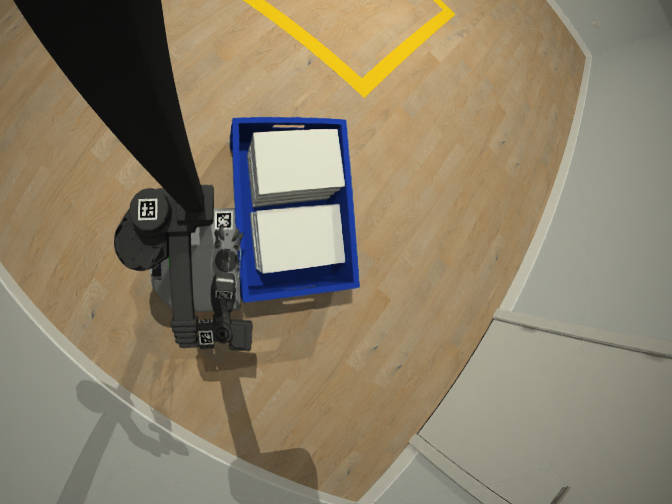

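execute_actions:
  actions:
    - {"r1":{"base":{"translate_m":-0.25},"joints":{"lift_m":0.28}}}
  cameras: []

execute_actions:
  actions:
    - {"r1":{"base":{"rotate_rad":-1.1}}}
  cameras: []

execute_actions:
  actions:
    - {"r1":{"base":{"translate_m":0.48}}}
  cameras: []

execute_actions:
  actions:
    - {"r1":{"base":{"rotate_rad":1.1}}}
  cameras: []

execute_actions:
  actions:
    - {"r1":{"base":{"translate_m":0.26}}}
  cameras: []

execute_actions:
  actions:
    - {"r1":{"base":{"rotate_rad":1.6},"joints":{"head_tilt_rad":-0.9}}}
  cameras: ["r1_nav_camera","r1_head_camera"]

Scene clock: 178.87 s.
r1.base_odometry: x=-1.421 y=+2.835 heading=-2.389 (m, m, rad; r1's odometry frame)
r1.turned_by_wheels: +0.000 (rad since the last result)
r1.turned_by_imu: -0.002 (rad since the last result)
r1.base_tilt: forward=-1.2 right=+1.0 (deg)
r1.lidar_m: 0.31 0.32 0.41 2.74 2.25 1.30 0.67 0.56 0.55 0.61 0.98 0.31
r1.head_depth_mm: 1643 1569 1442 1323 1244 1173 1091 / 1693 1575 1455 1337 1245 1191 - / 1782 1588 1463 1310 1232 1188 - / 1786 1613 1474 1193 1223 1203 - / 1788 1622 1472 1226 1239 1192 - / 1794 1644 1498 1159 1219 1196 1132 / 1841 1663 1509 1173 1196 1211 1131
r1.base_status: done
r1.joint_positions: lift_m=+0.280 arm_m=+0.001 wrist_yaw_rad=+3.000 wrist_pitch_rad=-0.416 wrist_roll_rad=-0.005 gripper_m=+0.030 head_pan_rad=-0.005 head_tilt_rad=-1.189
r1.joint_status: all done
r1.motor_effort: left_wheel=-1(78) right_wheel=+1(7) lift_m=+27(31) arm_m=-1(2) wrist_yaw_rad=+0(1) wrist_pitch_rad=+7(7) wrist_roll_rad=+3(3) gripper_m=+0(1) head_pan_rad=+2(2) head_tilt_rad=-6(7) (%)
r1.hand_pose: x=+0.0105 y=+0.0761 z=+0.2933 quat_wxyz=(+0.195, +0.699, +0.098, +0.682) (m; r1's base frame)
r1.wrist_depth_mm: - - - - - - - / - - - - - - - / - - - - - 562 536 / 848 837 828 831 755 445 399 / 666 655 650 675 618 454 327 / 534 537 - 524 533 472 335 / 459 474 - - 431 430 339
r2.base_odometry: x=+0.000 y=+0.000 heading=+0.000 (m, m, rad; r2's odometry frame)
r2.turned_by_wheels: +0.000 (rad since the last result)
r2.turned_by_imu: -0.001 (rad since the last result)
r2.base_tilt: forward=-0.3 right=+0.8 (deg)
r2.lidar_m: 0.95 0.90 0.80 0.80 0.95 1.78 2.96 2.96 2.96 1.73 1.06 0.94
r2.head_depth_mm: 3470 3755 3300 2340 1835 1513 1284 / 3743 - 3254 2346 1831 1500 1278 / 3934 - 3122 2332 1823 1498 1280 / - - 3235 2335 1834 1500 1279 / 3931 - 3214 2321 1819 1501 1274 / 3512 3776 3249 2331 1827 1502 1278 / 3203 3442 3194 2321 1829 1501 1281
r2.base_status: not commanded
r2.joint_positions: lift_m=+0.281 arm_m=-0.003 wrist_yaw_rad=+2.954 wrist_pitch_rad=-0.443 wrist_roll_rad=+0.000 gripper_m=+0.037 head_pan_rad=-2.893 head_tilt_rad=-0.593
r2.joint_status: not commanded
r2.motor_effort: left_wheel=+0(0) right_wheel=-1(1) lift_m=+10(10) arm_m=+0(0) wrist_yaw_rad=-1(1) wrist_pitch_rad=+4(4) wrist_roll_rad=+0(0) gripper_m=+0(0) head_pan_rad=-4(4) head_tilt_rad=-3(3) (%)
r2.hand_pose: x=+0.0201 y=+0.0750 z=+0.2877 quat_wxyz=(+0.220, +0.701, +0.090, +0.672) (m; r2's base frame)
r2.wrist_depth_mm: 894 812 773 745 761 721 696 / 928 - 853 842 826 772 754 / 788 - 870 845 868 818 811 / 658 - 665 681 729 753 781 / 534 - 580 588 593 609 619 / 464 479 - 496 504 514 523 / - - - 418 426 445 454
pictures: none
No camera images: the call's "cameras" was empty. Leave "cameras" out to get every camera's image.

Scene clock: 180.77 s.
r1.base_odometry: x=-1.421 y=+2.835 heading=+2.794 (m, m, rad; r1's odometry frame)
r1.turned_by_wheels: -1.100 (rad since the last result)
r1.turned_by_imu: -1.096 (rad since the last result)
r1.base_tilt: forward=-1.2 right=+1.0 (deg)
r1.lidar_m: 0.91 0.31 0.31 0.31 0.39 2.83 2.27 1.46 0.70 0.56 0.55 0.60
r1.head_depth_mm: 841 954 1108 1289 1240 1169 1093 / 993 1161 1375 1341 1242 1177 - / 1213 1468 1467 1349 1258 1185 - / 1554 1608 1481 1368 1257 1200 - / 1661 1618 1483 1374 1274 1193 - / 1569 1635 1503 1387 1271 1129 1124 / 1493 1623 1515 1397 1125 1073 1027
r1.base_status: done
r1.joint_positions: lift_m=+0.280 arm_m=+0.001 wrist_yaw_rad=+3.000 wrist_pitch_rad=-0.416 wrist_roll_rad=-0.005 gripper_m=+0.030 head_pan_rad=-0.005 head_tilt_rad=-1.189
r1.joint_status: not commanded
r1.motor_effort: left_wheel=+3(13) right_wheel=-3(11) lift_m=+27(27) arm_m=-3(3) wrist_yaw_rad=-1(0) wrist_pitch_rad=+7(7) wrist_roll_rad=+3(3) gripper_m=+0(1) head_pan_rad=+2(3) head_tilt_rad=-6(6) (%)
r1.hand_pose: x=+0.0105 y=+0.0761 z=+0.2933 quat_wxyz=(+0.195, +0.699, +0.098, +0.682) (m; r1's base frame)
r1.wrist_depth_mm: - - - - - - - / - - - - - - - / - - 575 664 677 935 - / 859 513 458 429 412 428 783 / 670 600 491 455 416 369 617 / 544 525 - 495 446 418 519 / 462 481 - - 433 446 436
r2.base_odometry: x=+0.000 y=+0.000 heading=+0.000 (m, m, rad; r2's odometry frame)
r2.turned_by_wheels: +0.000 (rad since the last result)
r2.turned_by_imu: +0.000 (rad since the last result)
r2.base_tilt: forward=-0.3 right=+0.7 (deg)
r2.lidar_m: 0.95 0.89 0.79 0.80 0.95 1.78 2.98 2.96 2.97 1.73 1.06 0.94
r2.head_depth_mm: 3538 3783 3239 2332 1835 1506 1272 / 3721 3996 3201 2347 1823 1514 1285 / - - 3099 2335 1827 1507 1281 / - - 3223 2345 1824 1504 1281 / 3858 - 3236 2317 1828 1502 1275 / 3521 3785 3221 2321 1822 1495 1277 / 3211 3440 3206 2332 1816 1496 1272
r2.base_status: not commanded
r2.joint_positions: lift_m=+0.281 arm_m=-0.003 wrist_yaw_rad=+2.954 wrist_pitch_rad=-0.443 wrist_roll_rad=+0.000 gripper_m=+0.037 head_pan_rad=-2.893 head_tilt_rad=-0.593
r2.joint_status: not commanded
r2.motor_effort: left_wheel=-1(0) right_wheel=-1(1) lift_m=+10(10) arm_m=+0(0) wrist_yaw_rad=-1(0) wrist_pitch_rad=+4(4) wrist_roll_rad=+0(0) gripper_m=+0(0) head_pan_rad=-5(4) head_tilt_rad=-2(2) (%)
r2.hand_pose: x=+0.0201 y=+0.0750 z=+0.2877 quat_wxyz=(+0.220, +0.701, +0.090, +0.672) (m; r2's base frame)
r2.wrist_depth_mm: 884 802 793 757 739 717 711 / 943 - 847 816 793 784 732 / 797 - 869 835 875 816 795 / 645 - 681 700 714 754 783 / 536 - 580 582 597 625 618 / 458 471 - 506 512 512 515 / - - - 413 427 443 453
pictures: none
No camera images: the call's "cameras" was empty. Leave "cameras" out to get every camera's image.

Scene clock: 184.17 s.
r1.base_odometry: x=-1.872 y=+2.998 heading=+2.794 (m, m, rad; r1's odometry frame)
r1.turned_by_wheels: +0.000 (rad since the last result)
r1.turned_by_imu: +0.001 (rad since the last result)
r1.base_tilt: forward=-1.2 right=+1.0 (deg)
r1.lidar_m: 0.61 1.05 1.15 0.49 0.31 0.30 2.71 0.97 0.47 0.37 0.37 0.40
r1.head_depth_mm: 554 630 732 873 1089 1157 1099 / 653 763 922 1165 1236 1194 - / 800 971 1237 1346 1255 1190 - / 1024 1326 1457 1364 1264 1195 - / 1169 1405 1486 1372 1271 1199 - / 1104 1326 1501 1378 1283 1195 1135 / 1061 1258 1465 1391 1285 1210 1128
r1.base_status: done
r1.joint_positions: lift_m=+0.280 arm_m=+0.001 wrist_yaw_rad=+3.000 wrist_pitch_rad=-0.416 wrist_roll_rad=-0.005 gripper_m=+0.030 head_pan_rad=-0.005 head_tilt_rad=-1.189
r1.joint_status: not commanded
r1.motor_effort: left_wheel=+3(15) right_wheel=-3(6) lift_m=+27(27) arm_m=-2(2) wrist_yaw_rad=+0(1) wrist_pitch_rad=+7(7) wrist_roll_rad=+3(3) gripper_m=+1(0) head_pan_rad=+2(2) head_tilt_rad=-7(6) (%)
r1.hand_pose: x=+0.0105 y=+0.0761 z=+0.2933 quat_wxyz=(+0.195, +0.699, +0.098, +0.682) (m; r1's base frame)
r1.wrist_depth_mm: - - - - - - 834 / - - - - - - 861 / 636 704 642 - - - 892 / 525 523 650 819 792 797 766 / 321 376 650 666 628 624 626 / 316 393 - 526 538 515 520 / 421 377 - - 431 442 440
r2.base_odometry: x=+0.000 y=+0.000 heading=+0.000 (m, m, rad; r2's odometry frame)
r2.turned_by_wheels: +0.000 (rad since the last result)
r2.turned_by_imu: -0.001 (rad since the last result)
r2.base_tilt: forward=-0.3 right=+0.7 (deg)
r2.lidar_m: 0.94 0.89 0.79 0.80 0.95 1.77 2.96 2.95 2.97 1.74 1.06 0.95
r2.head_depth_mm: 3546 3763 3229 2363 1835 1510 1281 / 3690 3938 3237 2333 1835 1495 1279 / 3982 - 3101 2331 1833 1501 1279 / - - 3238 2329 1824 1503 1276 / 3871 - 3242 2333 1836 1504 1276 / 3495 3773 3223 2323 1832 1491 1278 / 3243 3491 3209 2329 1814 1499 1280
r2.base_status: not commanded
r2.joint_positions: lift_m=+0.281 arm_m=-0.003 wrist_yaw_rad=+2.954 wrist_pitch_rad=-0.443 wrist_roll_rad=+0.000 gripper_m=+0.037 head_pan_rad=-2.893 head_tilt_rad=-0.593
r2.joint_status: not commanded
r2.motor_effort: left_wheel=+0(0) right_wheel=-1(1) lift_m=+10(10) arm_m=+0(0) wrist_yaw_rad=+0(1) wrist_pitch_rad=+4(4) wrist_roll_rad=+0(0) gripper_m=-1(1) head_pan_rad=-4(4) head_tilt_rad=-2(3) (%)
r2.hand_pose: x=+0.0201 y=+0.0750 z=+0.2877 quat_wxyz=(+0.220, +0.701, +0.090, +0.672) (m; r2's base frame)
r2.wrist_depth_mm: 894 821 795 755 738 700 702 / 913 - 872 825 787 763 751 / 810 - 865 863 828 847 810 / 635 - 666 698 710 789 806 / 534 - 591 593 599 610 613 / 464 480 - 492 507 512 512 / - - - 416 422 444 453
pictures: none
No camera images: the call's "cameras" was empty. Leave "cameras" out to get every camera's image.

Scene clock: 186.03 s.
r1.base_odometry: x=-1.872 y=+2.998 heading=-2.389 (m, m, rad; r1's odometry frame)
r1.turned_by_wheels: +1.100 (rad since the last result)
r1.turned_by_imu: +1.096 (rad since the last result)
r1.base_tilt: forward=-1.2 right=+0.9 (deg)
r1.lidar_m: 1.17 0.47 0.31 0.32 2.70 0.86 0.45 0.37 0.37 0.41 0.66 1.05
r1.head_depth_mm: 1147 1371 1445 1325 1255 1169 1094 / 1243 1502 1440 1346 1251 1183 - / 1345 1558 1455 1355 1259 1188 - / 1483 1617 1481 1371 1265 1199 - / 1670 1614 1489 1377 1273 1198 - / 1745 1631 1495 1370 1246 1173 1135 / 1833 1644 1513 1400 1133 1183 1126
r1.base_status: done
r1.joint_positions: lift_m=+0.280 arm_m=+0.001 wrist_yaw_rad=+3.000 wrist_pitch_rad=-0.416 wrist_roll_rad=-0.005 gripper_m=+0.030 head_pan_rad=-0.005 head_tilt_rad=-1.189
r1.joint_status: not commanded
r1.motor_effort: left_wheel=-3(11) right_wheel=+4(13) lift_m=+27(26) arm_m=-3(3) wrist_yaw_rad=+0(0) wrist_pitch_rad=+7(7) wrist_roll_rad=+3(3) gripper_m=+0(0) head_pan_rad=+3(3) head_tilt_rad=-6(5) (%)
r1.hand_pose: x=+0.0105 y=+0.0761 z=+0.2933 quat_wxyz=(+0.195, +0.699, +0.098, +0.682) (m; r1's base frame)
r1.wrist_depth_mm: - - - - - - - / - - - - 872 - - / - - - 764 689 629 - / 857 841 822 744 417 465 485 / 670 660 638 649 463 512 578 / 548 527 - 533 519 522 511 / 461 476 - - 431 445 442
r2.base_odometry: x=+0.000 y=+0.000 heading=+0.000 (m, m, rad; r2's odometry frame)
r2.turned_by_wheels: +0.000 (rad since the last result)
r2.turned_by_imu: +0.000 (rad since the last result)
r2.base_tilt: forward=-0.3 right=+0.7 (deg)
r2.lidar_m: 0.95 0.89 0.80 0.80 0.95 1.78 2.96 2.95 2.97 1.73 1.06 0.94
r2.head_depth_mm: 3524 3716 3255 2336 1830 1508 1276 / 3716 3969 3255 2340 1841 1508 1280 / 3949 - 3118 2329 1824 1503 1275 / - - 3221 2327 1823 1507 1272 / 3920 - 3221 2332 1840 1501 1276 / 3498 3819 3222 2342 1828 1499 1274 / 3211 3414 3208 2353 1816 1505 1274
r2.base_status: not commanded
r2.joint_positions: lift_m=+0.281 arm_m=-0.003 wrist_yaw_rad=+2.954 wrist_pitch_rad=-0.443 wrist_roll_rad=+0.000 gripper_m=+0.037 head_pan_rad=-2.893 head_tilt_rad=-0.593
r2.joint_status: not commanded
r2.motor_effort: left_wheel=+0(0) right_wheel=-1(1) lift_m=+10(10) arm_m=+0(0) wrist_yaw_rad=-1(0) wrist_pitch_rad=+4(4) wrist_roll_rad=+0(0) gripper_m=-1(1) head_pan_rad=-5(5) head_tilt_rad=-3(2) (%)
r2.hand_pose: x=+0.0201 y=+0.0750 z=+0.2877 quat_wxyz=(+0.220, +0.701, +0.090, +0.672) (m; r2's base frame)
r2.wrist_depth_mm: 856 820 823 762 735 699 673 / 903 - 876 836 803 792 744 / 818 - 855 866 840 846 799 / 643 - 694 697 715 775 771 / 536 - 577 586 586 601 625 / 464 468 - 502 497 512 529 / - - - 420 425 445 444
pictures: none
No camera images: the call's "cameras" was empty. Leave "cameras" out to get every camera's image.

Scene clock: 188.70 s.
r1.base_odometry: x=-2.062 y=+2.821 heading=-2.389 (m, m, rad; r1's odometry frame)
r1.turned_by_wheels: +0.000 (rad since the last result)
r1.turned_by_imu: +0.000 (rad since the last result)
r1.base_tilt: forward=-1.3 right=+1.0 (deg)
r1.lidar_m: 0.95 1.56 0.34 0.32 0.33 1.26 0.65 0.54 0.54 0.60 0.88 0.85
r1.head_depth_mm: 934 1103 1357 1333 1252 1173 1098 / 1001 1209 1421 1344 1248 1182 - / 1094 1350 1482 1351 1256 1189 - / 1189 1514 1477 1347 1266 1191 - / 1355 1603 1488 1372 1280 1190 - / 1530 1629 1492 1377 1288 1162 1057 / 1694 1655 1503 1393 1292 1069 1016
r1.base_status: done
r1.joint_positions: lift_m=+0.280 arm_m=+0.001 wrist_yaw_rad=+3.000 wrist_pitch_rad=-0.416 wrist_roll_rad=-0.005 gripper_m=+0.030 head_pan_rad=-0.005 head_tilt_rad=-1.189
r1.joint_status: not commanded
r1.motor_effort: left_wheel=-3(11) right_wheel=+3(12) lift_m=+27(27) arm_m=-2(2) wrist_yaw_rad=+0(0) wrist_pitch_rad=+7(7) wrist_roll_rad=+3(3) gripper_m=-1(1) head_pan_rad=+3(1) head_tilt_rad=-5(6) (%)
r1.hand_pose: x=+0.0105 y=+0.0761 z=+0.2933 quat_wxyz=(+0.195, +0.699, +0.098, +0.682) (m; r1's base frame)
r1.wrist_depth_mm: - - - - - - - / - - - 882 - - - / - - 678 701 686 - - / 843 832 416 503 441 796 779 / 664 646 433 461 482 627 620 / 550 536 - 513 527 524 515 / 462 484 - - 431 439 435
r2.base_odometry: x=+0.000 y=+0.000 heading=+0.000 (m, m, rad; r2's odometry frame)
r2.turned_by_wheels: +0.000 (rad since the last result)
r2.turned_by_imu: -0.001 (rad since the last result)
r2.base_tilt: forward=-0.3 right=+0.7 (deg)
r2.lidar_m: 0.94 0.89 0.79 0.80 0.95 1.78 2.96 2.96 2.96 1.73 1.06 0.94
r2.head_depth_mm: 3534 3780 3246 2338 1820 1511 1282 / 3738 - 3266 2346 1836 1505 1280 / 3971 3926 3121 2318 1832 1507 1282 / - - 3212 2339 1826 1506 1280 / 3881 - 3250 2336 1833 1500 1278 / 3506 3814 3187 2334 1829 1500 1271 / 3196 3422 3203 2316 1815 1502 1277
r2.base_status: not commanded
r2.joint_positions: lift_m=+0.281 arm_m=-0.003 wrist_yaw_rad=+2.954 wrist_pitch_rad=-0.443 wrist_roll_rad=+0.000 gripper_m=+0.037 head_pan_rad=-2.893 head_tilt_rad=-0.593
r2.joint_status: not commanded
r2.motor_effort: left_wheel=+0(0) right_wheel=-1(1) lift_m=+10(10) arm_m=+0(0) wrist_yaw_rad=-1(1) wrist_pitch_rad=+4(4) wrist_roll_rad=+0(0) gripper_m=+0(0) head_pan_rad=-5(5) head_tilt_rad=-2(3) (%)
r2.hand_pose: x=+0.0201 y=+0.0750 z=+0.2877 quat_wxyz=(+0.220, +0.701, +0.090, +0.672) (m; r2's base frame)
r2.wrist_depth_mm: 889 816 781 746 725 708 678 / 948 - 865 819 805 758 744 / 785 - 865 869 854 839 784 / 637 - 680 705 733 743 789 / 527 - 576 590 588 603 641 / 456 478 - 508 500 516 514 / - - - 414 427 442 450
pictures: none
No camera images: the call's "cameras" was empty. Leave "cameras" out to get every camera's image.

Scene clock: 191.03 s.
r1.base_odometry: x=-2.062 y=+2.821 heading=-0.789 (m, m, rad; r1's odometry frame)
r1.turned_by_wheels: +1.600 (rad since the last result)
r1.turned_by_imu: +1.593 (rad since the last result)
r1.base_tilt: forward=-1.3 right=+1.0 (deg)
r1.lidar_m: 0.32 0.32 1.20 0.64 0.54 0.54 0.61 0.85 0.85 0.97 1.62 0.34
r1.head_depth_mm: 2789 2232 1852 1584 1376 1225 1105 / 2893 2277 1861 1593 1205 1098 1104 / 2917 2273 1896 1347 1216 1108 1113 / 3012 2319 1903 1367 1235 1133 1117 / 3034 2369 1944 1641 1391 1223 1124 / 3015 2398 1942 1642 1433 1261 1135 / 2878 2470 1966 1674 1442 1275 1136
r1.base_status: done
r1.joint_positions: lift_m=+0.280 arm_m=+0.001 wrist_yaw_rad=+3.000 wrist_pitch_rad=-0.416 wrist_roll_rad=-0.005 gripper_m=+0.030 head_pan_rad=-0.005 head_tilt_rad=-0.902
r1.joint_status: all done
r1.motor_effort: left_wheel=-3(11) right_wheel=+3(14) lift_m=+27(27) arm_m=-3(2) wrist_yaw_rad=+0(0) wrist_pitch_rad=+7(7) wrist_roll_rad=+3(3) gripper_m=+0(0) head_pan_rad=+3(3) head_tilt_rad=+1(28) (%)
r1.hand_pose: x=+0.0105 y=+0.0761 z=+0.2933 quat_wxyz=(+0.195, +0.699, +0.098, +0.682) (m; r1's base frame)
r1.wrist_depth_mm: 422 - 655 865 - - - / 436 - 698 947 - - - / 448 504 754 987 - - - / 467 540 766 810 813 790 795 / 482 559 660 674 636 623 628 / 486 541 - 531 555 517 332 / 459 478 - - 431 446 335
r2.base_odometry: x=+0.000 y=+0.000 heading=+0.000 (m, m, rad; r2's odometry frame)
r2.turned_by_wheels: +0.000 (rad since the last result)
r2.turned_by_imu: -0.001 (rad since the last result)
r2.base_tilt: forward=-0.3 right=+0.7 (deg)
r2.lidar_m: 0.95 0.89 0.79 0.80 0.95 1.78 2.97 2.96 2.96 1.73 1.06 0.94
r2.head_depth_mm: 3499 3781 3214 2347 1834 1508 1281 / 3709 - 3233 2327 1839 1506 1284 / 3991 - 3087 2343 1824 1503 1282 / - - 3236 2349 1825 1502 1276 / 3920 - 3254 2341 1828 1502 1280 / 3479 3754 3216 2325 1822 1504 1276 / 3188 3372 3240 2312 1826 1503 1281
r2.base_status: not commanded
r2.joint_positions: lift_m=+0.281 arm_m=-0.003 wrist_yaw_rad=+2.954 wrist_pitch_rad=-0.443 wrist_roll_rad=+0.000 gripper_m=+0.037 head_pan_rad=-2.893 head_tilt_rad=-0.593
r2.joint_status: not commanded
r2.motor_effort: left_wheel=-1(0) right_wheel=-1(1) lift_m=+10(10) arm_m=+0(0) wrist_yaw_rad=-1(1) wrist_pitch_rad=+4(4) wrist_roll_rad=+0(0) gripper_m=+0(0) head_pan_rad=-5(4) head_tilt_rad=-2(2) (%)
r2.hand_pose: x=+0.0201 y=+0.0750 z=+0.2877 quat_wxyz=(+0.220, +0.701, +0.090, +0.672) (m; r2's base frame)
r2.wrist_depth_mm: 915 799 802 767 742 719 689 / 932 - 877 837 802 766 759 / 792 - 867 876 840 833 816 / 643 - 671 700 738 774 783 / 534 - 575 589 580 606 626 / 465 482 - 500 509 513 528 / - - - 415 421 444 450
pictures: r1_head_camera (sideways: a quarter turn clockwise sets it upright), r1_nav_camera (sideways: a quarter turn counterclockwise sets it upright)
Images, in order (width x height): r1_head_camera 896x504, r1_nav_camera 672x504.

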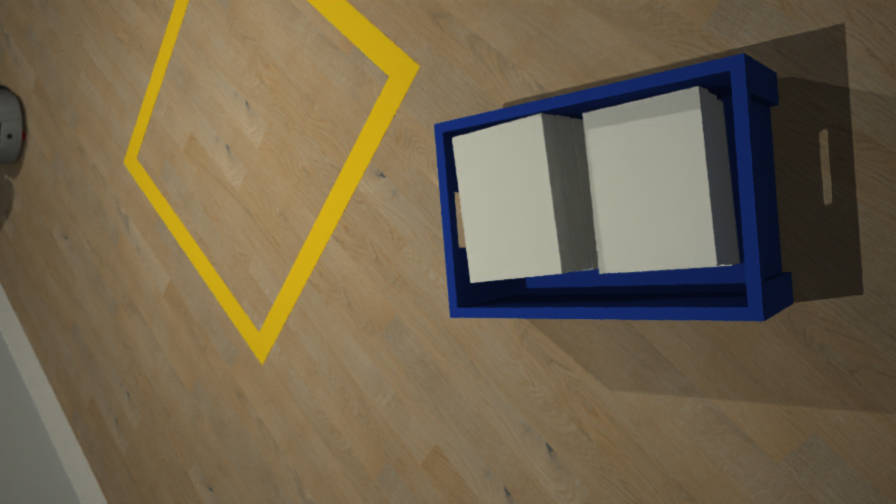

